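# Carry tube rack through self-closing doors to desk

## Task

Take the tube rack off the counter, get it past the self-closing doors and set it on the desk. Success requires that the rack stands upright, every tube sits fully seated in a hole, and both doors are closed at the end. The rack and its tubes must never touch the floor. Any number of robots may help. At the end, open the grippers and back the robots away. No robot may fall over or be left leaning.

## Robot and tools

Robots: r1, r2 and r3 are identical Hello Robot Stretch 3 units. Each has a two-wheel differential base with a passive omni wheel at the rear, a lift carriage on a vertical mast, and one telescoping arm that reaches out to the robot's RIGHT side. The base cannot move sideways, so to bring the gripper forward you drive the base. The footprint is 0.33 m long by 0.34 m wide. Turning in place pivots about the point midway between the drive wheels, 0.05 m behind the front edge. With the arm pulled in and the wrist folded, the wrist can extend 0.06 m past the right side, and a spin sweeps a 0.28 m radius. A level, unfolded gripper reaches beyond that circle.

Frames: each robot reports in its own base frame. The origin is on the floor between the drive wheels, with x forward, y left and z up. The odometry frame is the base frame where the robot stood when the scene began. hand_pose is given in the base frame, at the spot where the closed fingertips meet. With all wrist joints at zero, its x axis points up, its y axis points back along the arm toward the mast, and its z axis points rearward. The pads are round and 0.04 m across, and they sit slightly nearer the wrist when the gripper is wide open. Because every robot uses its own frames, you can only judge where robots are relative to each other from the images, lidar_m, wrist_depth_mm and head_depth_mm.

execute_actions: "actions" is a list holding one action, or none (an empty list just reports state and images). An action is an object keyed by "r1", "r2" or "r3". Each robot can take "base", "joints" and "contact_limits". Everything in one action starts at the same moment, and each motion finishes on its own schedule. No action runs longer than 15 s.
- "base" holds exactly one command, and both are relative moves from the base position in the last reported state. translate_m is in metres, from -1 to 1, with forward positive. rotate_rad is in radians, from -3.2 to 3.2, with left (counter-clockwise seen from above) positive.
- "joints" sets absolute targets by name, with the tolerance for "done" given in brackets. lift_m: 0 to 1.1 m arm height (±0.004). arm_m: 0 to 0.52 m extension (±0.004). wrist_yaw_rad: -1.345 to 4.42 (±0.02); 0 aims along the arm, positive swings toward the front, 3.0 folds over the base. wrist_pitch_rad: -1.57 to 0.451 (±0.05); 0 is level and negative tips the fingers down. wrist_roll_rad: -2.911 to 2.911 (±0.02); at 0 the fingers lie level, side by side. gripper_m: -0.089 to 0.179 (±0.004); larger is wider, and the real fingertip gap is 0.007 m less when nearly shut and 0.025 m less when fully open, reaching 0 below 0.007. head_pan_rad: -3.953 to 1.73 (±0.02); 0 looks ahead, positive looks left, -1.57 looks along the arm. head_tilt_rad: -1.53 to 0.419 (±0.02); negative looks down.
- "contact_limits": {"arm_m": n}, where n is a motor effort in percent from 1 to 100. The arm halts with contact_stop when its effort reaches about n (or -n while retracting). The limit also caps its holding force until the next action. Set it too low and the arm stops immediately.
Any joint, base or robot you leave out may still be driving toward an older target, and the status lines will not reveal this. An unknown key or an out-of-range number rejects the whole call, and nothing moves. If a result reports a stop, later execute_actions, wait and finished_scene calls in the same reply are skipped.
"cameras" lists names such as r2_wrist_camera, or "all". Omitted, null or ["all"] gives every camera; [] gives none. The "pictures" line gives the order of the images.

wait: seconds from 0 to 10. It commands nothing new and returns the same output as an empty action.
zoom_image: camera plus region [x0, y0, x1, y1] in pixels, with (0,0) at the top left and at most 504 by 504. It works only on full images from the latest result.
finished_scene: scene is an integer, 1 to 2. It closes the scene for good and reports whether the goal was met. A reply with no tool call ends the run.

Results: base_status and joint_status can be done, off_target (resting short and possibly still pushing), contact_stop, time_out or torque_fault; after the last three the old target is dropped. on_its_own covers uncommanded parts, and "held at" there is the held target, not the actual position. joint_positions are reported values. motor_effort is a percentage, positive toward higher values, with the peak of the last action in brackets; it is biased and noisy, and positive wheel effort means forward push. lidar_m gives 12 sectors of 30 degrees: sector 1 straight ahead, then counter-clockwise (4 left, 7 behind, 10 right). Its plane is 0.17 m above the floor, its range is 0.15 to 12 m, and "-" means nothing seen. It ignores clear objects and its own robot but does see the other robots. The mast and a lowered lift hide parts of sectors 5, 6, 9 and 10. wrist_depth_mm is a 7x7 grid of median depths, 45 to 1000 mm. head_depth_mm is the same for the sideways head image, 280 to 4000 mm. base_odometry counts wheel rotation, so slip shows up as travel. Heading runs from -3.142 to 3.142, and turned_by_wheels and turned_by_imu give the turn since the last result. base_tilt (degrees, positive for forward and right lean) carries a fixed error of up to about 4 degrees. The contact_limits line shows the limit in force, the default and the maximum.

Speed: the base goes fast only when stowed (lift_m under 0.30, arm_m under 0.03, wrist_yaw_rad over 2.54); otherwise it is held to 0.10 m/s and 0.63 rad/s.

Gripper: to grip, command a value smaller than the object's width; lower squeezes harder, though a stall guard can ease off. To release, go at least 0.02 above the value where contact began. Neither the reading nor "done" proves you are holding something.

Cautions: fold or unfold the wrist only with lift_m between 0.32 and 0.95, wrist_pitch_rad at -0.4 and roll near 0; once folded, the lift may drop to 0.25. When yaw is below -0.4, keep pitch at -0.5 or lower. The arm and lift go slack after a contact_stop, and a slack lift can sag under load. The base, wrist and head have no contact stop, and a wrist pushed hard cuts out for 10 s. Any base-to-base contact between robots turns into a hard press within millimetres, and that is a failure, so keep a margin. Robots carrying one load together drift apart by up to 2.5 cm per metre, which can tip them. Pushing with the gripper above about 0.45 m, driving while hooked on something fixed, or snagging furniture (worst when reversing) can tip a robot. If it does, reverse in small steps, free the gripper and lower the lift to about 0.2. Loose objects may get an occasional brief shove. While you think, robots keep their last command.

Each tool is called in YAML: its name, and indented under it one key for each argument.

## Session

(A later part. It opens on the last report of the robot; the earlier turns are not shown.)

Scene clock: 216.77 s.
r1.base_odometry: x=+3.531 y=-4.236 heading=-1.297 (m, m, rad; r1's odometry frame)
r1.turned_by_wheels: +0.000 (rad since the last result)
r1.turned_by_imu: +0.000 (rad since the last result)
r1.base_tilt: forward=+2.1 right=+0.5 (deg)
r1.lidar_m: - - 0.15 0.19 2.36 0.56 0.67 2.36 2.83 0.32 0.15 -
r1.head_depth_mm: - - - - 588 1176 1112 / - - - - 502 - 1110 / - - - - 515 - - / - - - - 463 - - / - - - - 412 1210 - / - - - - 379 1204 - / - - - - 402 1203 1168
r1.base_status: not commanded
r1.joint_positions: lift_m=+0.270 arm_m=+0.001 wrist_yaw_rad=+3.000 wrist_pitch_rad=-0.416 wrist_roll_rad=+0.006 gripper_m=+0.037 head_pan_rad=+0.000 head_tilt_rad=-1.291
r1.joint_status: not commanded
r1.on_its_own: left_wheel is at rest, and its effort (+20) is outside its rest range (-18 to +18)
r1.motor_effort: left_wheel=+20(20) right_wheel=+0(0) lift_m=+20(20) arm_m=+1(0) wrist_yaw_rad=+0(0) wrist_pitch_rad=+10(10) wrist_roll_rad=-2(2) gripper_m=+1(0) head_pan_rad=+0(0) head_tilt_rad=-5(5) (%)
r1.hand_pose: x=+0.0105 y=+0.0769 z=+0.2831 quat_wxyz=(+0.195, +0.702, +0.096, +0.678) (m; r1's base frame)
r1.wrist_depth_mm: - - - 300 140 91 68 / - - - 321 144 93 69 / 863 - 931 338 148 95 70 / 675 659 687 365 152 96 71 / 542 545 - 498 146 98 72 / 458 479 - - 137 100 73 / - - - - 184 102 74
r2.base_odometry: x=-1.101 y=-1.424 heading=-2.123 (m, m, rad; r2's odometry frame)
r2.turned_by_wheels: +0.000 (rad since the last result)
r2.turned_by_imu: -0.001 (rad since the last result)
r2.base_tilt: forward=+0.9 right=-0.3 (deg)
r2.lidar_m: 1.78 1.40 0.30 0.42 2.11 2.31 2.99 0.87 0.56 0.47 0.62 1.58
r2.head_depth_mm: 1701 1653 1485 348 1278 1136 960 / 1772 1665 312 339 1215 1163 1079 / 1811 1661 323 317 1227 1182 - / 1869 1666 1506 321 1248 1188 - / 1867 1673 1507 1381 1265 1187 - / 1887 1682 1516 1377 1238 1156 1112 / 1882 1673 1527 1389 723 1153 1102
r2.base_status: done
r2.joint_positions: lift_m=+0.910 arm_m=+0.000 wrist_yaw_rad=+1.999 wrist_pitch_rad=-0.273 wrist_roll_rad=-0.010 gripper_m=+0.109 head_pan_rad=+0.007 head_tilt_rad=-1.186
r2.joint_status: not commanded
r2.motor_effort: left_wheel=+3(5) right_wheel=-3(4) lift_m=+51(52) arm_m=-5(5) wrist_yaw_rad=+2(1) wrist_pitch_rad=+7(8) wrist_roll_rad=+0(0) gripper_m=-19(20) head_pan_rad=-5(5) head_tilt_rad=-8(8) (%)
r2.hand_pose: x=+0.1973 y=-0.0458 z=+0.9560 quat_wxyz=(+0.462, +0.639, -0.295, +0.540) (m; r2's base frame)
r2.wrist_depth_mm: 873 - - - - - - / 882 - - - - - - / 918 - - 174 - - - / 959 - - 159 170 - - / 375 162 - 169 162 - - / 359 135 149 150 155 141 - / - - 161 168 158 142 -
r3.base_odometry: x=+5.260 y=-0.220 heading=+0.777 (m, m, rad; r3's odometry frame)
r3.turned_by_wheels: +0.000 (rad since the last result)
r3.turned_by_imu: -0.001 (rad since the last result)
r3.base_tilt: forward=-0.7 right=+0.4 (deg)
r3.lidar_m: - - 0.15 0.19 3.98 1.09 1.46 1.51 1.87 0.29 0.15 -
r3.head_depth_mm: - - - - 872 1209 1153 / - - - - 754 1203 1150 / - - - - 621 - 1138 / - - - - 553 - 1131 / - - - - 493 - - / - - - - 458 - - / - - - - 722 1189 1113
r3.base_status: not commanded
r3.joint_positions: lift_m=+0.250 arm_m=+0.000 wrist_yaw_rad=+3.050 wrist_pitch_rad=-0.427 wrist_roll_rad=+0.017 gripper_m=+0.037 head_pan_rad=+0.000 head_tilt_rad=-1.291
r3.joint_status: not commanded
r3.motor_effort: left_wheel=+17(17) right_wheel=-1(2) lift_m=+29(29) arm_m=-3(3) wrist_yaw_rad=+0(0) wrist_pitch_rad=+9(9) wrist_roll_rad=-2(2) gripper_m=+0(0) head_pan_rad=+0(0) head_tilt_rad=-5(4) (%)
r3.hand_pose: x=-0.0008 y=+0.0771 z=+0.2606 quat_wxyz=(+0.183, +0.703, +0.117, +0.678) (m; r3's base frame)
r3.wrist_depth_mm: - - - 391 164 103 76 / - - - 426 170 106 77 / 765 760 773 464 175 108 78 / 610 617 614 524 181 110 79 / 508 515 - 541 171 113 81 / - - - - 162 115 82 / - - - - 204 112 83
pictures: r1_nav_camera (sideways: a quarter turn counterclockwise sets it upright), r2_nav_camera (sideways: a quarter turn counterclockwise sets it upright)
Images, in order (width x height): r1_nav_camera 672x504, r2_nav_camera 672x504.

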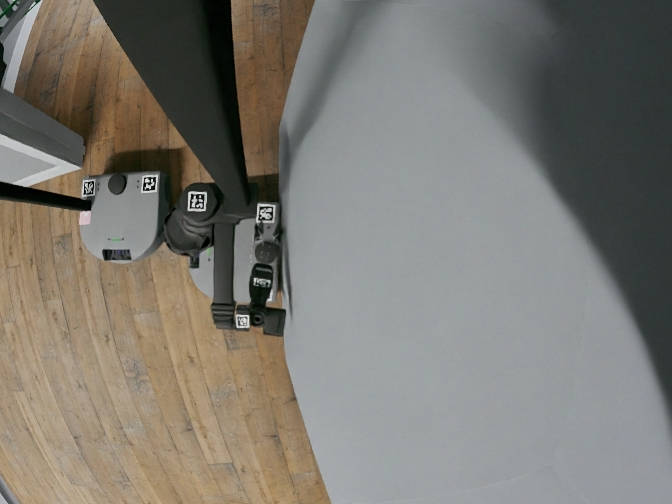

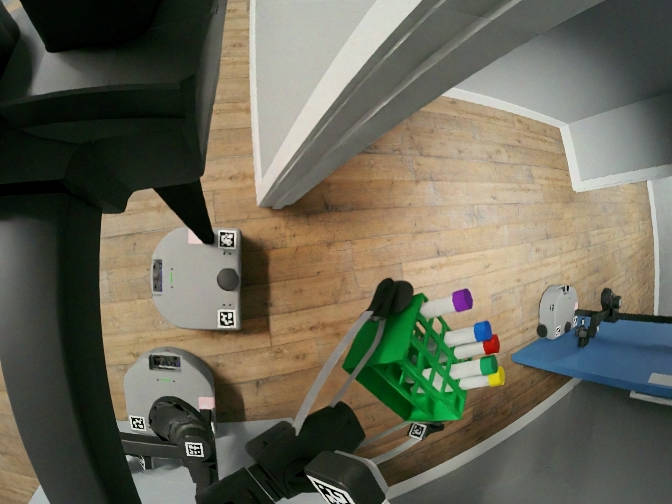

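execute_actions:
  actions:
    - {"r2":{"base":{"translate_m":0.3}}}
  cameras: []

execute_actions:
  actions:
    - {"r2":{"base":{"rotate_rad":0.18}}}
  cameras: []

execute_actions:
  actions:
    - {"r2":{"base":{"translate_m":1}}}
  cameras: ["r2_nav_camera","r1_nav_camera"]

Scene clock: 221.27 s.
r1.base_odometry: x=+3.531 y=-4.236 heading=-1.297 (m, m, rad; r1's odometry frame)
r1.turned_by_wheels: +0.000 (rad since the last result)
r1.turned_by_imu: +0.000 (rad since the last result)
r1.base_tilt: forward=+2.1 right=+0.5 (deg)
r1.lidar_m: - - 0.15 0.19 0.75 0.73 1.12 2.36 2.82 0.32 0.15 -
r1.head_depth_mm: - - - - 587 1176 1115 / - - - - 504 - 1111 / - - - - 514 - - / - - - - 463 - - / - - - - 412 1212 - / - - - - 379 1202 - / - - - - 402 1207 1174
r1.base_status: not commanded
r1.joint_positions: lift_m=+0.270 arm_m=+0.001 wrist_yaw_rad=+3.000 wrist_pitch_rad=-0.416 wrist_roll_rad=+0.006 gripper_m=+0.037 head_pan_rad=+0.000 head_tilt_rad=-1.291
r1.joint_status: not commanded
r1.on_its_own: left_wheel is at rest, and its effort (+19) is outside its rest range (-18 to +18)
r1.motor_effort: left_wheel=+19(20) right_wheel=+0(0) lift_m=+19(20) arm_m=+0(0) wrist_yaw_rad=+1(0) wrist_pitch_rad=+10(10) wrist_roll_rad=-2(2) gripper_m=+1(1) head_pan_rad=+1(2) head_tilt_rad=-5(5) (%)
r1.hand_pose: x=+0.0105 y=+0.0769 z=+0.2831 quat_wxyz=(+0.195, +0.702, +0.096, +0.678) (m; r1's base frame)
r1.wrist_depth_mm: - - - 298 140 91 68 / - - - 318 144 93 69 / 765 - 898 343 148 95 70 / 549 666 691 364 153 97 71 / 517 547 - 493 147 99 72 / 469 481 - - 138 101 73 / - - - - 186 102 74
r2.base_odometry: x=-1.258 y=-1.679 heading=-2.123 (m, m, rad; r2's odometry frame)
r2.turned_by_wheels: +0.000 (rad since the last result)
r2.turned_by_imu: -0.001 (rad since the last result)
r2.base_tilt: forward=+0.9 right=-0.3 (deg)
r2.lidar_m: 1.66 1.47 0.96 0.29 0.29 2.37 3.29 0.73 0.60 0.59 1.22 1.37
r2.head_depth_mm: 1496 1598 1490 348 1281 1134 1079 / 1645 1651 312 339 1212 1160 1081 / 1779 1661 323 317 1223 1177 - / 1869 1674 1511 321 1252 1183 - / 1882 1673 1510 1377 1267 1181 - / 1883 1679 1516 1381 1271 1178 1054 / 1889 1693 1519 1396 1271 1182 765
r2.base_status: done
r2.joint_positions: lift_m=+0.910 arm_m=+0.000 wrist_yaw_rad=+1.999 wrist_pitch_rad=-0.273 wrist_roll_rad=-0.010 gripper_m=+0.109 head_pan_rad=+0.007 head_tilt_rad=-1.186
r2.joint_status: not commanded
r2.motor_effort: left_wheel=+2(6) right_wheel=-3(5) lift_m=+52(52) arm_m=-6(5) wrist_yaw_rad=+2(3) wrist_pitch_rad=+7(7) wrist_roll_rad=+0(0) gripper_m=-20(20) head_pan_rad=-4(4) head_tilt_rad=-8(8) (%)
r2.hand_pose: x=+0.1973 y=-0.0458 z=+0.9560 quat_wxyz=(+0.462, +0.639, -0.295, +0.540) (m; r2's base frame)
r2.wrist_depth_mm: 910 - - - - - - / 957 - - - - - - / 962 - - 175 - - - / - - - 157 169 - - / - 161 - 170 162 - - / - 135 149 150 153 141 - / - - 160 168 159 143 -
r3.base_odometry: x=+5.260 y=-0.220 heading=+0.777 (m, m, rad; r3's odometry frame)
r3.turned_by_wheels: +0.000 (rad since the last result)
r3.turned_by_imu: -0.001 (rad since the last result)
r3.base_tilt: forward=-0.7 right=+0.4 (deg)
r3.lidar_m: - - 0.15 0.19 3.96 1.09 1.46 1.51 1.71 0.29 0.15 -
r3.head_depth_mm: - - - - 871 1212 1160 / - - - - 757 1203 1150 / - - - - 621 - 1142 / - - - - 552 - 1130 / - - - - 493 - - / - - - - 458 - - / - - - - 721 1192 1116
r3.base_status: not commanded
r3.joint_positions: lift_m=+0.250 arm_m=+0.000 wrist_yaw_rad=+3.050 wrist_pitch_rad=-0.427 wrist_roll_rad=+0.017 gripper_m=+0.037 head_pan_rad=+0.000 head_tilt_rad=-1.291
r3.joint_status: not commanded
r3.motor_effort: left_wheel=+17(17) right_wheel=-1(1) lift_m=+29(29) arm_m=-3(3) wrist_yaw_rad=+0(0) wrist_pitch_rad=+9(9) wrist_roll_rad=-2(2) gripper_m=+0(1) head_pan_rad=+1(1) head_tilt_rad=-4(4) (%)
r3.hand_pose: x=-0.0008 y=+0.0771 z=+0.2606 quat_wxyz=(+0.183, +0.703, +0.117, +0.678) (m; r3's base frame)
r3.wrist_depth_mm: - - - 393 164 104 76 / - - - 429 169 106 77 / 771 757 779 466 175 108 78 / 613 620 622 524 181 110 79 / 515 517 - 537 170 113 80 / - - - - 162 115 82 / - - - - 203 112 83
pictures: none
No camera images: the call's "cameras" was empty. Leave "cameras" out to get every camera's image.

Scene clock: 222.47 s.
r1.base_odometry: x=+3.531 y=-4.236 heading=-1.297 (m, m, rad; r1's odometry frame)
r1.turned_by_wheels: +0.000 (rad since the last result)
r1.turned_by_imu: +0.000 (rad since the last result)
r1.base_tilt: forward=+2.1 right=+0.5 (deg)
r1.lidar_m: - - 0.15 0.19 0.75 0.73 1.12 2.36 2.83 0.33 0.15 -
r1.head_depth_mm: - - - - 586 1172 1115 / - - - - 501 - 1111 / - - - - 515 - - / - - - - 464 - - / - - - - 413 1212 - / - - - - 379 1199 - / - - - - 402 1204 1172
r1.base_status: not commanded
r1.joint_positions: lift_m=+0.270 arm_m=+0.001 wrist_yaw_rad=+3.000 wrist_pitch_rad=-0.416 wrist_roll_rad=+0.006 gripper_m=+0.037 head_pan_rad=+0.000 head_tilt_rad=-1.291
r1.joint_status: not commanded
r1.on_its_own: left_wheel is at rest, and its effort (+20) is outside its rest range (-18 to +18)
r1.motor_effort: left_wheel=+20(20) right_wheel=+0(0) lift_m=+19(20) arm_m=+0(0) wrist_yaw_rad=+0(0) wrist_pitch_rad=+10(10) wrist_roll_rad=-2(2) gripper_m=-1(0) head_pan_rad=-1(1) head_tilt_rad=-5(5) (%)
r1.hand_pose: x=+0.0105 y=+0.0769 z=+0.2831 quat_wxyz=(+0.195, +0.702, +0.096, +0.678) (m; r1's base frame)
r1.wrist_depth_mm: - - - 297 140 91 68 / - - - 318 144 93 69 / 623 - 907 341 148 95 70 / 526 681 693 366 153 97 71 / 512 549 - 503 147 99 72 / 467 487 - - 137 100 73 / - - - - 186 102 74
r2.base_odometry: x=-1.258 y=-1.679 heading=-1.943 (m, m, rad; r2's odometry frame)
r2.turned_by_wheels: +0.180 (rad since the last result)
r2.turned_by_imu: +0.181 (rad since the last result)
r2.base_tilt: forward=+0.9 right=-0.2 (deg)
r2.lidar_m: 2.23 1.21 0.91 0.29 0.29 2.77 3.30 0.60 0.59 0.62 1.28 1.37
r2.head_depth_mm: 1635 1621 1485 348 1277 1135 1072 / 1858 1656 312 339 1221 1163 1078 / 1869 1663 323 317 1222 1175 - / 1868 1670 1508 320 1249 1185 - / 1875 1673 1511 1378 1267 1183 - / 1892 1679 1519 1382 1268 1172 1068 / 1828 1691 1519 1385 1272 1176 763
r2.base_status: done
r2.joint_positions: lift_m=+0.910 arm_m=+0.000 wrist_yaw_rad=+1.999 wrist_pitch_rad=-0.273 wrist_roll_rad=-0.010 gripper_m=+0.109 head_pan_rad=+0.007 head_tilt_rad=-1.186
r2.joint_status: not commanded
r2.motor_effort: left_wheel=-1(3) right_wheel=+3(5) lift_m=+52(52) arm_m=-5(5) wrist_yaw_rad=+1(2) wrist_pitch_rad=+7(7) wrist_roll_rad=+0(0) gripper_m=-19(19) head_pan_rad=-5(4) head_tilt_rad=-7(7) (%)
r2.hand_pose: x=+0.1973 y=-0.0458 z=+0.9560 quat_wxyz=(+0.462, +0.639, -0.295, +0.540) (m; r2's base frame)
r2.wrist_depth_mm: 811 - - - - - - / 830 - - - - - - / 847 - - 175 - - - / 905 - - 158 168 - - / 916 162 - 170 163 - - / 913 135 149 150 155 141 - / 924 - 160 167 159 143 -
r3.base_odometry: x=+5.260 y=-0.220 heading=+0.777 (m, m, rad; r3's odometry frame)
r3.turned_by_wheels: +0.000 (rad since the last result)
r3.turned_by_imu: +0.000 (rad since the last result)
r3.base_tilt: forward=-0.8 right=+0.4 (deg)
r3.lidar_m: - - 0.15 0.19 3.95 1.09 1.46 1.50 1.71 0.29 0.15 -
r3.head_depth_mm: - - - - 872 1211 1156 / - - - - 756 1206 1152 / - - - - 621 - 1142 / - - - - 552 - 1127 / - - - - 493 - - / - - - - 458 - - / - - - - 724 1186 1114
r3.base_status: not commanded
r3.joint_positions: lift_m=+0.250 arm_m=+0.000 wrist_yaw_rad=+3.050 wrist_pitch_rad=-0.427 wrist_roll_rad=+0.017 gripper_m=+0.037 head_pan_rad=+0.000 head_tilt_rad=-1.291
r3.joint_status: not commanded
r3.motor_effort: left_wheel=+17(17) right_wheel=-1(1) lift_m=+28(29) arm_m=-3(3) wrist_yaw_rad=+0(0) wrist_pitch_rad=+9(9) wrist_roll_rad=-2(2) gripper_m=+0(1) head_pan_rad=+0(0) head_tilt_rad=-4(4) (%)
r3.hand_pose: x=-0.0008 y=+0.0771 z=+0.2606 quat_wxyz=(+0.183, +0.703, +0.117, +0.678) (m; r3's base frame)
r3.wrist_depth_mm: - - - 394 164 104 76 / 996 - - 426 169 106 77 / 762 771 795 463 175 108 78 / 614 620 617 526 181 110 79 / 517 522 - 535 171 113 81 / - - - - 162 115 82 / - - - - 203 112 83
pictures: none
No camera images: the call's "cameras" was empty. Leave "cameras" out to get every camera's image.

Scene clock: 233.43 s.
r1.base_odometry: x=+3.531 y=-4.236 heading=-1.297 (m, m, rad; r1's odometry frame)
r1.turned_by_wheels: +0.000 (rad since the last result)
r1.turned_by_imu: +0.000 (rad since the last result)
r1.base_tilt: forward=+2.2 right=+0.5 (deg)
r1.lidar_m: - - 0.15 0.19 2.35 0.89 1.11 2.37 2.82 0.32 0.15 -
r1.head_depth_mm: - - - - 587 1167 1119 / - - - - 503 - 1110 / - - - - 514 - - / - - - - 464 - - / - - - - 412 1218 - / - - - - 380 1201 - / - - - - 402 1205 1176
r1.base_status: not commanded
r1.joint_positions: lift_m=+0.270 arm_m=+0.001 wrist_yaw_rad=+3.000 wrist_pitch_rad=-0.416 wrist_roll_rad=+0.006 gripper_m=+0.037 head_pan_rad=+0.000 head_tilt_rad=-1.291
r1.joint_status: not commanded
r1.on_its_own: left_wheel is at rest, and its effort (+20) is outside its rest range (-18 to +18)
r1.motor_effort: left_wheel=+20(20) right_wheel=+0(0) lift_m=+19(20) arm_m=+1(1) wrist_yaw_rad=+0(0) wrist_pitch_rad=+9(10) wrist_roll_rad=-2(1) gripper_m=+1(0) head_pan_rad=+1(0) head_tilt_rad=-4(5) (%)
r1.hand_pose: x=+0.0105 y=+0.0769 z=+0.2831 quat_wxyz=(+0.195, +0.702, +0.096, +0.678) (m; r1's base frame)
r1.wrist_depth_mm: - - - 300 140 91 68 / - - - 318 144 93 69 / 846 - 893 344 148 95 70 / 652 667 693 368 152 96 71 / 550 551 - 502 146 98 72 / 457 473 - - 137 100 73 / - - - - 185 102 74
r2.base_odometry: x=-1.622 y=-2.611 heading=-1.944 (m, m, rad; r2's odometry frame)
r2.turned_by_wheels: +0.000 (rad since the last result)
r2.turned_by_imu: -0.004 (rad since the last result)
r2.base_tilt: forward=+0.8 right=-0.3 (deg)
r2.lidar_m: 1.25 1.15 0.87 0.84 0.88 1.04 1.11 1.22 1.30 0.73 0.73 0.88
r2.head_depth_mm: 1837 1652 1488 348 1277 1135 1077 / 1847 1660 312 340 1210 1168 1077 / 1861 1659 323 317 1222 1181 - / 1866 1669 1502 320 1249 1188 - / 1789 1593 1509 1383 1267 1185 - / 1251 1554 1516 1388 1270 1171 1114 / 1257 1566 1525 1384 1273 1177 1104
r2.base_status: done
r2.joint_positions: lift_m=+0.910 arm_m=+0.000 wrist_yaw_rad=+1.999 wrist_pitch_rad=-0.273 wrist_roll_rad=-0.010 gripper_m=+0.109 head_pan_rad=+0.007 head_tilt_rad=-1.186
r2.joint_status: not commanded
r2.motor_effort: left_wheel=-1(2) right_wheel=+2(5) lift_m=+52(52) arm_m=-6(5) wrist_yaw_rad=+2(1) wrist_pitch_rad=+7(7) wrist_roll_rad=+0(0) gripper_m=-20(19) head_pan_rad=-5(4) head_tilt_rad=-8(8) (%)
r2.hand_pose: x=+0.1973 y=-0.0458 z=+0.9560 quat_wxyz=(+0.462, +0.639, -0.295, +0.540) (m; r2's base frame)
r2.wrist_depth_mm: 777 - - - - - - / 802 992 - - - - - / 822 - - 173 - - - / 862 - - 157 169 - - / 869 161 - 171 163 - - / 836 136 148 151 154 141 - / 897 - 161 167 158 143 -
r3.base_odometry: x=+5.260 y=-0.220 heading=+0.777 (m, m, rad; r3's odometry frame)
r3.turned_by_wheels: +0.000 (rad since the last result)
r3.turned_by_imu: -0.002 (rad since the last result)
r3.base_tilt: forward=-0.7 right=+0.4 (deg)
r3.lidar_m: - - 0.15 0.19 3.96 1.09 1.46 0.88 0.86 0.29 0.15 -
r3.head_depth_mm: - - - - 871 1211 1156 / - - - - 757 1206 1150 / - - - - 620 - 1143 / - - - - 553 - 1131 / - - - - 493 - - / - - - - 458 - - / - - - - 721 1188 1120
r3.base_status: not commanded
r3.joint_positions: lift_m=+0.250 arm_m=+0.000 wrist_yaw_rad=+3.050 wrist_pitch_rad=-0.427 wrist_roll_rad=+0.017 gripper_m=+0.037 head_pan_rad=+0.000 head_tilt_rad=-1.291
r3.joint_status: not commanded
r3.motor_effort: left_wheel=+17(17) right_wheel=-1(1) lift_m=+29(29) arm_m=-3(3) wrist_yaw_rad=+0(0) wrist_pitch_rad=+9(9) wrist_roll_rad=-2(1) gripper_m=+0(0) head_pan_rad=+0(1) head_tilt_rad=-4(4) (%)
r3.hand_pose: x=-0.0008 y=+0.0771 z=+0.2606 quat_wxyz=(+0.183, +0.703, +0.117, +0.678) (m; r3's base frame)
r3.wrist_depth_mm: - - - 391 164 103 76 / - - 995 426 169 106 77 / 762 763 765 466 175 108 78 / 618 621 623 521 181 110 79 / 516 515 - 535 170 113 80 / - - - - 162 116 82 / - - - - 203 113 83
pictures: r1_nav_camera (sideways: a quarter turn counterclockwise sets it upright), r2_nav_camera (sideways: a quarter turn counterclockwise sets it upright)
Images, in order (width x height): r1_nav_camera 672x504, r2_nav_camera 672x504.

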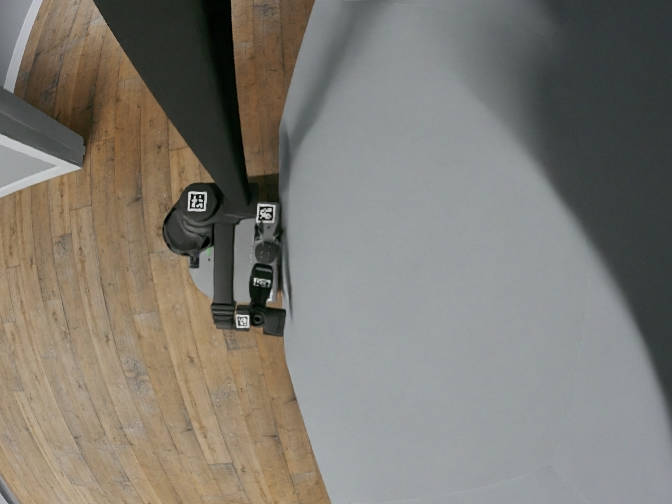

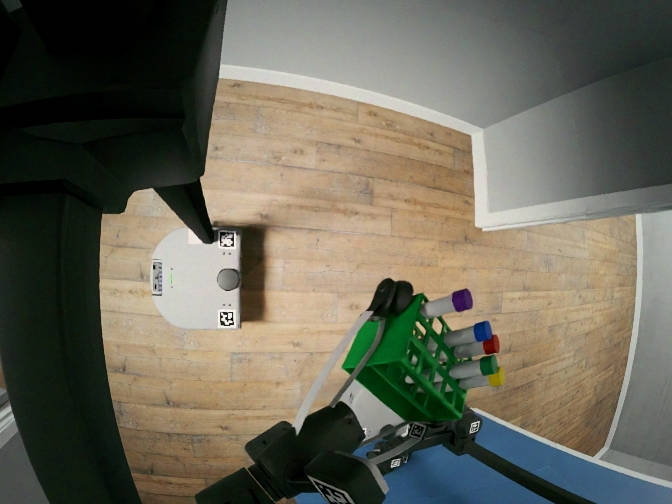

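execute_actions:
  actions:
    - {"r2":{"base":{"rotate_rad":-0.09}}}
  cameras: []

execute_actions:
  actions:
    - {"r2":{"base":{"translate_m":0.7}},"r1":{"base":{"translate_m":-0.7},"joints":{"lift_m":0.32}}}
  cameras: ["r2_nav_camera","r1_nav_camera","r3_nav_camera"]

Scene clock: 235.10 s.
r1.base_odometry: x=+3.531 y=-4.236 heading=-1.297 (m, m, rad; r1's odometry frame)
r1.turned_by_wheels: +0.000 (rad since the last result)
r1.turned_by_imu: +0.000 (rad since the last result)
r1.base_tilt: forward=+2.1 right=+0.5 (deg)
r1.lidar_m: - - 0.15 0.19 2.36 0.89 1.12 2.35 2.83 0.32 0.15 -
r1.head_depth_mm: - - - - 587 1177 1115 / - - - - 502 - 1109 / - - - - 515 - - / - - - - 463 - - / - - - - 412 1215 - / - - - - 378 1203 - / - - - - 402 1211 1184
r1.base_status: not commanded
r1.joint_positions: lift_m=+0.270 arm_m=+0.001 wrist_yaw_rad=+3.000 wrist_pitch_rad=-0.416 wrist_roll_rad=+0.006 gripper_m=+0.037 head_pan_rad=+0.000 head_tilt_rad=-1.291
r1.joint_status: not commanded
r1.on_its_own: left_wheel is at rest, and its effort (+20) is outside its rest range (-18 to +18)
r1.motor_effort: left_wheel=+20(20) right_wheel=+0(0) lift_m=+20(19) arm_m=+0(1) wrist_yaw_rad=+1(1) wrist_pitch_rad=+10(10) wrist_roll_rad=-2(2) gripper_m=+0(0) head_pan_rad=+1(1) head_tilt_rad=-5(5) (%)
r1.hand_pose: x=+0.0105 y=+0.0769 z=+0.2831 quat_wxyz=(+0.195, +0.702, +0.096, +0.678) (m; r1's base frame)
r1.wrist_depth_mm: - - - 301 140 91 68 / - - - 321 144 93 69 / 853 - 898 339 148 95 70 / 666 679 695 369 153 96 71 / 536 549 - 498 147 98 72 / 462 480 - - 138 100 73 / - - - - 186 102 74
r2.base_odometry: x=-1.622 y=-2.611 heading=-2.033 (m, m, rad; r2's odometry frame)
r2.turned_by_wheels: -0.090 (rad since the last result)
r2.turned_by_imu: -0.091 (rad since the last result)
r2.base_tilt: forward=+0.8 right=-0.4 (deg)
r2.lidar_m: 4.48 1.25 0.89 0.84 0.86 1.08 1.04 1.22 1.33 1.26 0.73 0.86
r2.head_depth_mm: 1840 1646 994 349 1277 1136 1078 / 1845 1643 312 339 1211 1161 1079 / 1861 1661 323 317 1228 1180 - / 1864 1674 1506 320 1247 1188 - / 1884 1667 1516 1373 1268 1180 - / 1286 1512 1519 1382 1272 1175 1115 / 1208 1512 1523 1388 1273 1174 1106
r2.base_status: done
r2.joint_positions: lift_m=+0.910 arm_m=+0.000 wrist_yaw_rad=+1.999 wrist_pitch_rad=-0.273 wrist_roll_rad=-0.010 gripper_m=+0.109 head_pan_rad=+0.007 head_tilt_rad=-1.186
r2.joint_status: not commanded
r2.motor_effort: left_wheel=+4(5) right_wheel=-4(5) lift_m=+52(51) arm_m=-5(5) wrist_yaw_rad=+2(3) wrist_pitch_rad=+7(7) wrist_roll_rad=+0(0) gripper_m=-20(19) head_pan_rad=-4(5) head_tilt_rad=-7(8) (%)
r2.hand_pose: x=+0.1973 y=-0.0458 z=+0.9560 quat_wxyz=(+0.462, +0.639, -0.295, +0.540) (m; r2's base frame)
r2.wrist_depth_mm: 839 - - - - - - / 841 - - - - - - / 851 - - 174 - - - / 898 - - 158 169 - - / 919 162 - 171 162 - - / 892 135 149 151 154 140 - / 935 - 160 168 159 143 681
r3.base_odometry: x=+5.260 y=-0.220 heading=+0.777 (m, m, rad; r3's odometry frame)
r3.turned_by_wheels: +0.000 (rad since the last result)
r3.turned_by_imu: +0.000 (rad since the last result)
r3.base_tilt: forward=-0.7 right=+0.3 (deg)
r3.lidar_m: - - 0.15 0.19 3.92 1.09 1.46 0.88 0.86 0.29 0.15 -
r3.head_depth_mm: - - - - 870 1209 1157 / - - - - 755 1212 1153 / - - - - 623 - 1143 / - - - - 553 - 1132 / - - - - 493 - - / - - - - 458 - - / - - - - 720 1190 1108
r3.base_status: not commanded
r3.joint_positions: lift_m=+0.250 arm_m=+0.000 wrist_yaw_rad=+3.050 wrist_pitch_rad=-0.427 wrist_roll_rad=+0.017 gripper_m=+0.037 head_pan_rad=+0.000 head_tilt_rad=-1.291
r3.joint_status: not commanded
r3.motor_effort: left_wheel=+17(17) right_wheel=+0(0) lift_m=+29(29) arm_m=-3(3) wrist_yaw_rad=+0(0) wrist_pitch_rad=+9(9) wrist_roll_rad=-2(2) gripper_m=+0(0) head_pan_rad=+0(0) head_tilt_rad=-4(4) (%)
r3.hand_pose: x=-0.0008 y=+0.0771 z=+0.2606 quat_wxyz=(+0.183, +0.703, +0.117, +0.678) (m; r3's base frame)
r3.wrist_depth_mm: - - - 392 164 104 76 / 991 - - 427 170 106 77 / 746 759 771 463 176 108 78 / 611 608 622 525 181 110 79 / 511 514 - 537 170 112 81 / - - - - 162 115 82 / - - - - 203 112 83
pictures: none
No camera images: the call's "cameras" was empty. Leave "cameras" out to get every camera's image.

Scene clock: 243.07 s.
r1.base_odometry: x=+3.342 y=-3.562 heading=-1.298 (m, m, rad; r1's odometry frame)
r1.turned_by_wheels: +0.000 (rad since the last result)
r1.turned_by_imu: -0.006 (rad since the last result)
r1.base_tilt: forward=+2.1 right=+0.5 (deg)
r1.lidar_m: 0.15 0.18 1.75 2.05 0.38 0.42 0.80 1.68 1.99 2.80 2.80 -
r1.head_depth_mm: - - - - 1215 1175 1113 / - - - - 355 - 1107 / - - - - 479 - - / - - - 394 1229 - - / - - 340 757 1272 1219 - / - - 493 1337 1270 1212 - / - 404 1394 1361 1280 1213 899
r1.base_status: translate_m off_target (by the wheels' count: -0.7001 of -0.7000)
r1.joint_positions: lift_m=+0.320 arm_m=+0.001 wrist_yaw_rad=+2.999 wrist_pitch_rad=-0.416 wrist_roll_rad=+0.006 gripper_m=+0.037 head_pan_rad=+0.000 head_tilt_rad=-1.291
r1.joint_status: all done
r1.motor_effort: left_wheel=+10(15) right_wheel=+15(16) lift_m=+22(24) arm_m=+0(0) wrist_yaw_rad=+2(14) wrist_pitch_rad=+10(10) wrist_roll_rad=-2(2) gripper_m=+0(1) head_pan_rad=+0(1) head_tilt_rad=-5(5) (%)
r1.hand_pose: x=+0.0107 y=+0.0769 z=+0.3329 quat_wxyz=(+0.196, +0.702, +0.096, +0.678) (m; r1's base frame)
r1.wrist_depth_mm: 287 - - - - - - / 312 - - - - - 743 / 333 - - - - - 755 / 361 384 782 795 812 814 424 / 395 425 - 651 645 658 273 / 428 455 - 542 571 540 202 / 444 - - - 466 446 161
r2.base_odometry: x=-1.935 y=-3.237 heading=-2.033 (m, m, rad; r2's odometry frame)
r2.turned_by_wheels: +0.000 (rad since the last result)
r2.turned_by_imu: -0.002 (rad since the last result)
r2.base_tilt: forward=+1.0 right=-0.3 (deg)
r2.lidar_m: 3.80 0.61 0.70 0.88 0.90 1.18 1.74 1.83 0.69 0.51 0.66 0.93
r2.head_depth_mm: 1836 1650 1487 348 1279 1112 1044 / 1847 1654 312 339 1215 1161 1078 / 1859 1660 322 317 1223 1182 - / 1875 1673 1508 320 1249 1185 - / 1878 1677 1508 1379 1260 1182 - / 1876 1691 1519 1340 1275 1176 1114 / 1901 1683 928 1201 1272 1172 1108
r2.base_status: done
r2.joint_positions: lift_m=+0.910 arm_m=+0.000 wrist_yaw_rad=+1.999 wrist_pitch_rad=-0.273 wrist_roll_rad=-0.010 gripper_m=+0.109 head_pan_rad=+0.007 head_tilt_rad=-1.186
r2.joint_status: not commanded
r2.motor_effort: left_wheel=+3(8) right_wheel=-3(4) lift_m=+52(52) arm_m=-5(5) wrist_yaw_rad=+1(2) wrist_pitch_rad=+7(7) wrist_roll_rad=+0(0) gripper_m=-19(19) head_pan_rad=-4(5) head_tilt_rad=-8(8) (%)
r2.hand_pose: x=+0.1973 y=-0.0458 z=+0.9560 quat_wxyz=(+0.462, +0.639, -0.295, +0.540) (m; r2's base frame)
r2.wrist_depth_mm: 613 553 - - - - - / 662 587 - - - - - / 717 609 - 174 - - - / 783 668 736 158 169 - - / 885 162 - 170 162 - - / 907 135 149 150 154 142 - / 978 488 161 167 158 143 -
r3.base_odometry: x=+5.260 y=-0.220 heading=+0.777 (m, m, rad; r3's odometry frame)
r3.turned_by_wheels: +0.000 (rad since the last result)
r3.turned_by_imu: -0.001 (rad since the last result)
r3.base_tilt: forward=-0.7 right=+0.3 (deg)
r3.lidar_m: - - 0.15 0.19 3.96 1.09 0.56 1.51 1.87 0.29 0.15 -
r3.head_depth_mm: - - - - 871 1211 1160 / - - - - 755 1208 1154 / - - - - 621 - 1146 / - - - - 552 - 1130 / - - - - 493 - - / - - - - 458 - - / - - - - 723 1188 1113
r3.base_status: not commanded
r3.joint_positions: lift_m=+0.250 arm_m=+0.000 wrist_yaw_rad=+3.050 wrist_pitch_rad=-0.427 wrist_roll_rad=+0.017 gripper_m=+0.037 head_pan_rad=+0.000 head_tilt_rad=-1.291
r3.joint_status: not commanded
r3.motor_effort: left_wheel=+17(17) right_wheel=-1(1) lift_m=+29(29) arm_m=-3(3) wrist_yaw_rad=+0(0) wrist_pitch_rad=+9(9) wrist_roll_rad=-2(2) gripper_m=-1(1) head_pan_rad=+1(0) head_tilt_rad=-4(5) (%)
r3.hand_pose: x=-0.0008 y=+0.0771 z=+0.2606 quat_wxyz=(+0.183, +0.703, +0.117, +0.678) (m; r3's base frame)
r3.wrist_depth_mm: - - - 393 164 103 76 / 1000 - - 424 169 106 77 / 760 760 774 465 175 108 78 / 610 620 613 521 181 110 79 / 517 516 - 536 170 113 81 / - - - - 162 115 82 / - - - - 203 112 83
pictures: r1_nav_camera (sideways: a quarter turn counterclockwise sets it upright), r2_nav_camera (sideways: a quarter turn counterclockwise sets it upright), r3_nav_camera (sideways: a quarter turn counterclockwise sets it upright)
Images, in order (width x height): r1_nav_camera 672x504, r2_nav_camera 672x504, r3_nav_camera 672x504.

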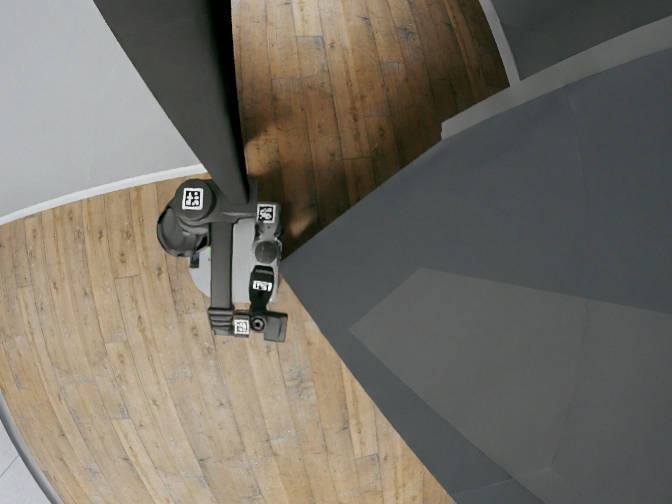

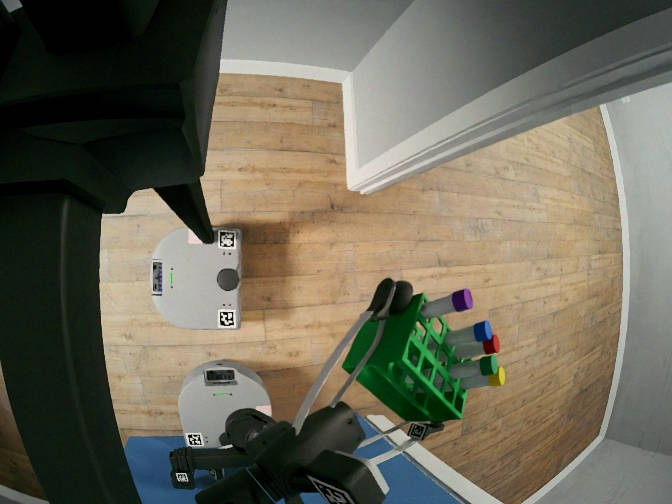

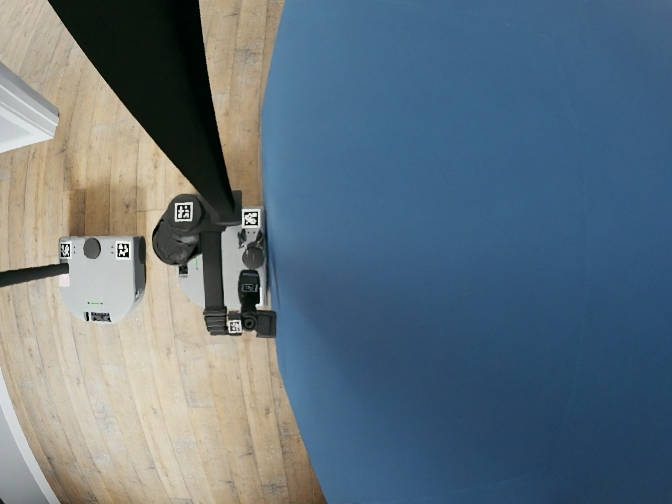

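execute_actions:
  actions:
    - {"r2":{"base":{"translate_m":1}},"r1":{"base":{"translate_m":-0.3}}}
  cameras: []

execute_actions:
  actions:
    - {"r2":{"base":{"translate_m":0.7},"joints":{"head_pan_rad":1.5,"head_tilt_rad":-0.6}},"r3":{"base":{"translate_m":-0.7},"joints":{"lift_m":0.32}}}
  cameras: ["r2_nav_camera","r2_head_camera","r1_nav_camera","r3_nav_camera"]

Scene clock: 254.73 s.
r1.base_odometry: x=+3.261 y=-3.273 heading=-1.298 (m, m, rad; r1's odometry frame)
r1.turned_by_wheels: +0.000 (rad since the last result)
r1.turned_by_imu: -0.001 (rad since the last result)
r1.base_tilt: forward=+2.1 right=+0.5 (deg)
r1.lidar_m: 2.77 0.51 0.32 0.29 0.29 0.35 0.67 1.40 1.64 2.85 2.86 3.07
r1.head_depth_mm: 1581 1464 1385 1305 1237 1180 1105 / 1585 1485 1400 1317 1241 - 1105 / 1593 1498 1399 1319 1248 - - / 1615 1503 1415 1330 1252 - - / 1615 1513 1421 1341 1261 1213 - / 1631 1519 1428 1336 1222 1063 - / 1530 1315 1124 985 862 786 704
r1.base_status: done
r1.joint_positions: lift_m=+0.320 arm_m=+0.001 wrist_yaw_rad=+2.999 wrist_pitch_rad=-0.416 wrist_roll_rad=+0.006 gripper_m=+0.037 head_pan_rad=+0.000 head_tilt_rad=-1.291
r1.joint_status: not commanded
r1.motor_effort: left_wheel=+0(9) right_wheel=+0(13) lift_m=+22(23) arm_m=+0(0) wrist_yaw_rad=+1(1) wrist_pitch_rad=+10(10) wrist_roll_rad=-2(1) gripper_m=+0(1) head_pan_rad=+0(1) head_tilt_rad=-5(5) (%)
r1.hand_pose: x=+0.0107 y=+0.0769 z=+0.3329 quat_wxyz=(+0.196, +0.702, +0.096, +0.678) (m; r1's base frame)
r1.wrist_depth_mm: 248 - 286 315 333 382 432 / 264 - 315 342 375 425 486 / 281 - 343 373 414 484 559 / 314 328 381 417 478 552 656 / 335 365 - 470 556 630 681 / 373 402 - 507 569 556 567 / 393 - - - 462 478 483
r2.base_odometry: x=-2.381 y=-4.132 heading=-2.033 (m, m, rad; r2's odometry frame)
r2.turned_by_wheels: +0.000 (rad since the last result)
r2.turned_by_imu: -0.004 (rad since the last result)
r2.base_tilt: forward=+0.8 right=-0.3 (deg)
r2.lidar_m: 2.79 2.86 2.66 1.79 0.53 0.54 2.73 0.88 0.73 1.20 2.26 2.95
r2.head_depth_mm: 1847 1645 1494 348 1284 1135 1078 / 1852 1649 312 339 1211 1161 1077 / 1859 1664 323 317 1225 1179 - / 1869 1667 1504 321 1249 1189 - / 1873 1674 1510 1374 1266 1182 - / 1883 1672 1516 1376 1270 1176 1112 / 1889 1686 1519 1383 1279 1180 1107
r2.base_status: done
r2.joint_positions: lift_m=+0.910 arm_m=+0.000 wrist_yaw_rad=+1.999 wrist_pitch_rad=-0.273 wrist_roll_rad=-0.010 gripper_m=+0.109 head_pan_rad=+0.007 head_tilt_rad=-1.186
r2.joint_status: not commanded
r2.motor_effort: left_wheel=+3(7) right_wheel=-4(4) lift_m=+52(52) arm_m=-5(5) wrist_yaw_rad=+1(2) wrist_pitch_rad=+7(7) wrist_roll_rad=+0(0) gripper_m=-19(19) head_pan_rad=-3(4) head_tilt_rad=-8(8) (%)
r2.hand_pose: x=+0.1973 y=-0.0458 z=+0.9560 quat_wxyz=(+0.462, +0.639, -0.295, +0.540) (m; r2's base frame)
r2.wrist_depth_mm: - - - - - - - / - - - - - - - / - - - 174 - - - / - - - 159 169 - - / - 162 - 170 162 - - / - 135 149 150 155 141 - / - - 160 167 158 143 -
r3.base_odometry: x=+5.260 y=-0.220 heading=+0.777 (m, m, rad; r3's odometry frame)
r3.turned_by_wheels: +0.000 (rad since the last result)
r3.turned_by_imu: -0.002 (rad since the last result)
r3.base_tilt: forward=-0.7 right=+0.3 (deg)
r3.lidar_m: - - 0.15 0.19 3.94 1.09 1.47 1.51 1.81 0.29 0.15 -
r3.head_depth_mm: - - - - 872 1209 1160 / - - - - 755 1208 1152 / - - - - 622 - 1141 / - - - - 552 - 1125 / - - - - 493 - - / - - - - 458 - - / - - - - 723 1188 1112
r3.base_status: not commanded
r3.joint_positions: lift_m=+0.250 arm_m=+0.000 wrist_yaw_rad=+3.050 wrist_pitch_rad=-0.427 wrist_roll_rad=+0.017 gripper_m=+0.037 head_pan_rad=+0.000 head_tilt_rad=-1.291
r3.joint_status: not commanded
r3.motor_effort: left_wheel=+17(17) right_wheel=-1(1) lift_m=+28(29) arm_m=-3(3) wrist_yaw_rad=+0(0) wrist_pitch_rad=+9(9) wrist_roll_rad=-2(2) gripper_m=-1(0) head_pan_rad=+0(1) head_tilt_rad=-4(4) (%)
r3.hand_pose: x=-0.0008 y=+0.0771 z=+0.2606 quat_wxyz=(+0.183, +0.703, +0.117, +0.678) (m; r3's base frame)
r3.wrist_depth_mm: 821 - - 394 164 103 76 / 790 - - 425 169 106 77 / 760 766 767 463 175 108 78 / 608 615 621 521 181 110 79 / 515 516 - 539 170 113 80 / - - - - 162 115 82 / - - - - 204 112 83
pictures: none
No camera images: the call's "cameras" was empty. Leave "cameras" out to get every camera's image.

Scene clock: 262.70 s.
r1.base_odometry: x=+3.261 y=-3.273 heading=-1.298 (m, m, rad; r1's odometry frame)
r1.turned_by_wheels: +0.000 (rad since the last result)
r1.turned_by_imu: +0.000 (rad since the last result)
r1.base_tilt: forward=+2.2 right=+0.5 (deg)
r1.lidar_m: 2.77 0.52 0.32 0.29 0.29 0.35 0.68 1.40 1.64 2.85 2.87 3.08
r1.head_depth_mm: 1581 1466 1384 1299 1234 1175 1112 / 1580 1481 1396 1311 1250 - 1108 / 1595 1488 1399 1321 1250 - - / 1619 1495 1410 1340 1258 - - / 1613 1509 1422 1330 1265 1214 - / 1634 1535 1431 1343 1221 1064 - / 1529 1312 1123 987 859 786 705
r1.base_status: not commanded
r1.joint_positions: lift_m=+0.320 arm_m=+0.001 wrist_yaw_rad=+2.999 wrist_pitch_rad=-0.416 wrist_roll_rad=+0.006 gripper_m=+0.037 head_pan_rad=+0.000 head_tilt_rad=-1.291
r1.joint_status: not commanded
r1.motor_effort: left_wheel=+1(0) right_wheel=+0(0) lift_m=+22(23) arm_m=+1(0) wrist_yaw_rad=+2(1) wrist_pitch_rad=+10(10) wrist_roll_rad=-2(2) gripper_m=+0(0) head_pan_rad=+1(0) head_tilt_rad=-5(5) (%)
r1.hand_pose: x=+0.0107 y=+0.0769 z=+0.3329 quat_wxyz=(+0.196, +0.702, +0.096, +0.678) (m; r1's base frame)
r1.wrist_depth_mm: 247 - 288 312 335 383 434 / 267 - 313 339 367 428 489 / 285 - 343 374 410 485 568 / 308 326 383 416 471 560 673 / 339 367 - 467 556 636 665 / 371 403 - 505 566 552 556 / 393 - - - 471 472 483
r2.base_odometry: x=-2.693 y=-4.759 heading=-2.033 (m, m, rad; r2's odometry frame)
r2.turned_by_wheels: +0.000 (rad since the last result)
r2.turned_by_imu: -0.002 (rad since the last result)
r2.base_tilt: forward=+0.8 right=-0.3 (deg)
r2.lidar_m: 2.09 2.14 2.34 2.14 1.61 1.15 1.44 1.21 1.44 2.17 2.23 2.20
r2.head_depth_mm: 2214 2134 2701 2317 1774 1425 1201 / 2195 2327 2741 2327 1774 1435 1200 / 2179 2320 2683 2313 1775 1440 1202 / 2149 2297 2674 2301 1758 1430 1199 / 2144 2260 2650 2300 1773 1433 1198 / 2133 2102 2578 2310 1766 1463 1200 / 2096 2293 2581 2313 1882 - -
r2.base_status: done
r2.joint_positions: lift_m=+0.910 arm_m=+0.000 wrist_yaw_rad=+1.999 wrist_pitch_rad=-0.273 wrist_roll_rad=-0.010 gripper_m=+0.109 head_pan_rad=+1.493 head_tilt_rad=-0.606
r2.joint_status: all done
r2.motor_effort: left_wheel=+2(6) right_wheel=-3(4) lift_m=+52(52) arm_m=-5(6) wrist_yaw_rad=+2(1) wrist_pitch_rad=+7(7) wrist_roll_rad=+0(0) gripper_m=-20(19) head_pan_rad=+4(50) head_tilt_rad=+3(37) (%)
r2.hand_pose: x=+0.1973 y=-0.0458 z=+0.9560 quat_wxyz=(+0.462, +0.639, -0.295, +0.540) (m; r2's base frame)
r2.wrist_depth_mm: - - - - - - - / - - - - - - - / - - - 175 - - - / - - - 158 168 - - / - 161 - 170 163 - - / - 135 149 150 155 142 - / - - 159 167 158 143 -
r3.base_odometry: x=+4.761 y=-0.711 heading=+0.777 (m, m, rad; r3's odometry frame)
r3.turned_by_wheels: +0.000 (rad since the last result)
r3.turned_by_imu: -0.090 (rad since the last result)
r3.base_tilt: forward=-0.7 right=+0.4 (deg)
r3.lidar_m: 0.15 0.23 3.06 1.62 0.60 0.67 0.75 0.76 0.97 1.71 0.15 -
r3.head_depth_mm: - - - - 369 1210 1155 / - - - 318 469 1207 1149 / - - - 371 647 - 1142 / - - 319 480 1142 - 1128 / - - 365 693 1254 - - / - 318 476 1246 1241 1198 - / - 367 686 1295 1237 1184 1110
r3.base_status: done
r3.joint_positions: lift_m=+0.320 arm_m=+0.000 wrist_yaw_rad=+3.058 wrist_pitch_rad=-0.427 wrist_roll_rad=+0.016 gripper_m=+0.037 head_pan_rad=+0.000 head_tilt_rad=-1.290
r3.joint_status: all done
r3.on_its_own: right_wheel is at rest, and its effort (+26) is outside its rest range (-18 to +18)
r3.motor_effort: left_wheel=+2(31) right_wheel=+26(66) lift_m=+32(37) arm_m=+3(6) wrist_yaw_rad=-6(29) wrist_pitch_rad=+9(9) wrist_roll_rad=-2(2) gripper_m=+0(0) head_pan_rad=+1(1) head_tilt_rad=-6(4) (%)
r3.hand_pose: x=-0.0026 y=+0.0779 z=+0.3305 quat_wxyz=(+0.180, +0.702, +0.120, +0.679) (m; r3's base frame)
r3.wrist_depth_mm: 454 - - - - - - / 495 529 - - - - 832 / 547 579 921 917 923 934 628 / 590 622 742 744 741 743 494 / 609 603 - 621 640 625 408 / 522 526 - 541 533 536 348 / 473 - - - 467 470 303
pictures: r1_nav_camera (sideways: a quarter turn counterclockwise sets it upright), r2_head_camera (sideways: a quarter turn clockwise sets it upright), r2_nav_camera (sideways: a quarter turn counterclockwise sets it upright), r3_nav_camera (sideways: a quarter turn counterclockwise sets it upright)
Images, in order (width x height): r1_nav_camera 672x504, r2_head_camera 896x504, r2_nav_camera 672x504, r3_nav_camera 672x504.

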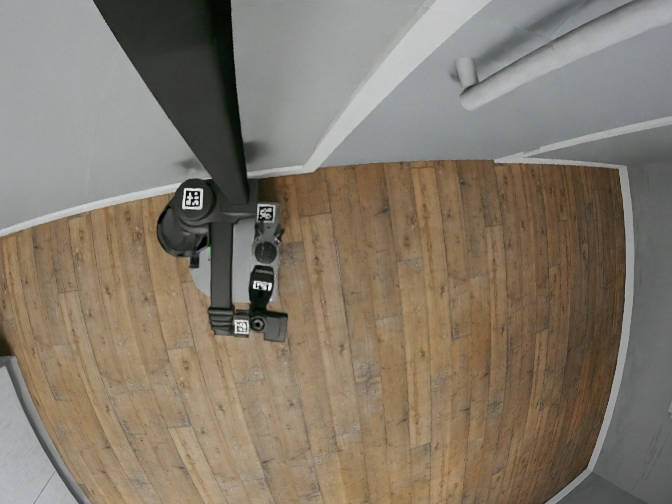

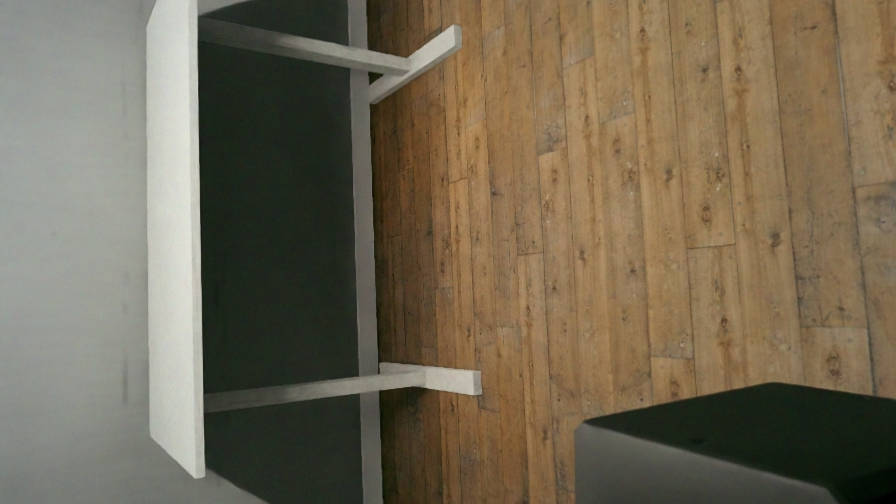

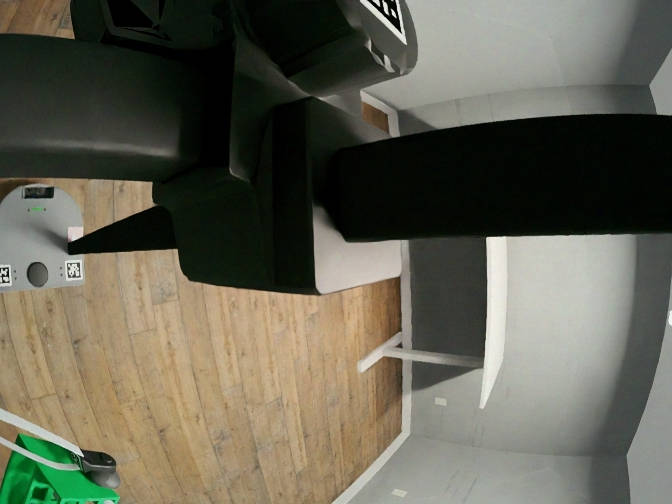

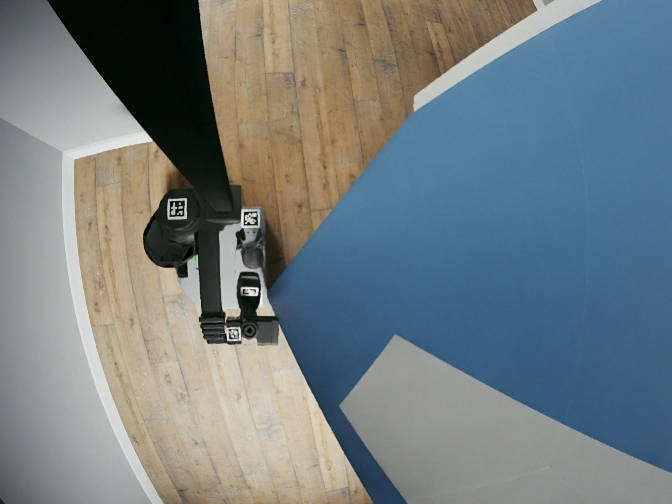

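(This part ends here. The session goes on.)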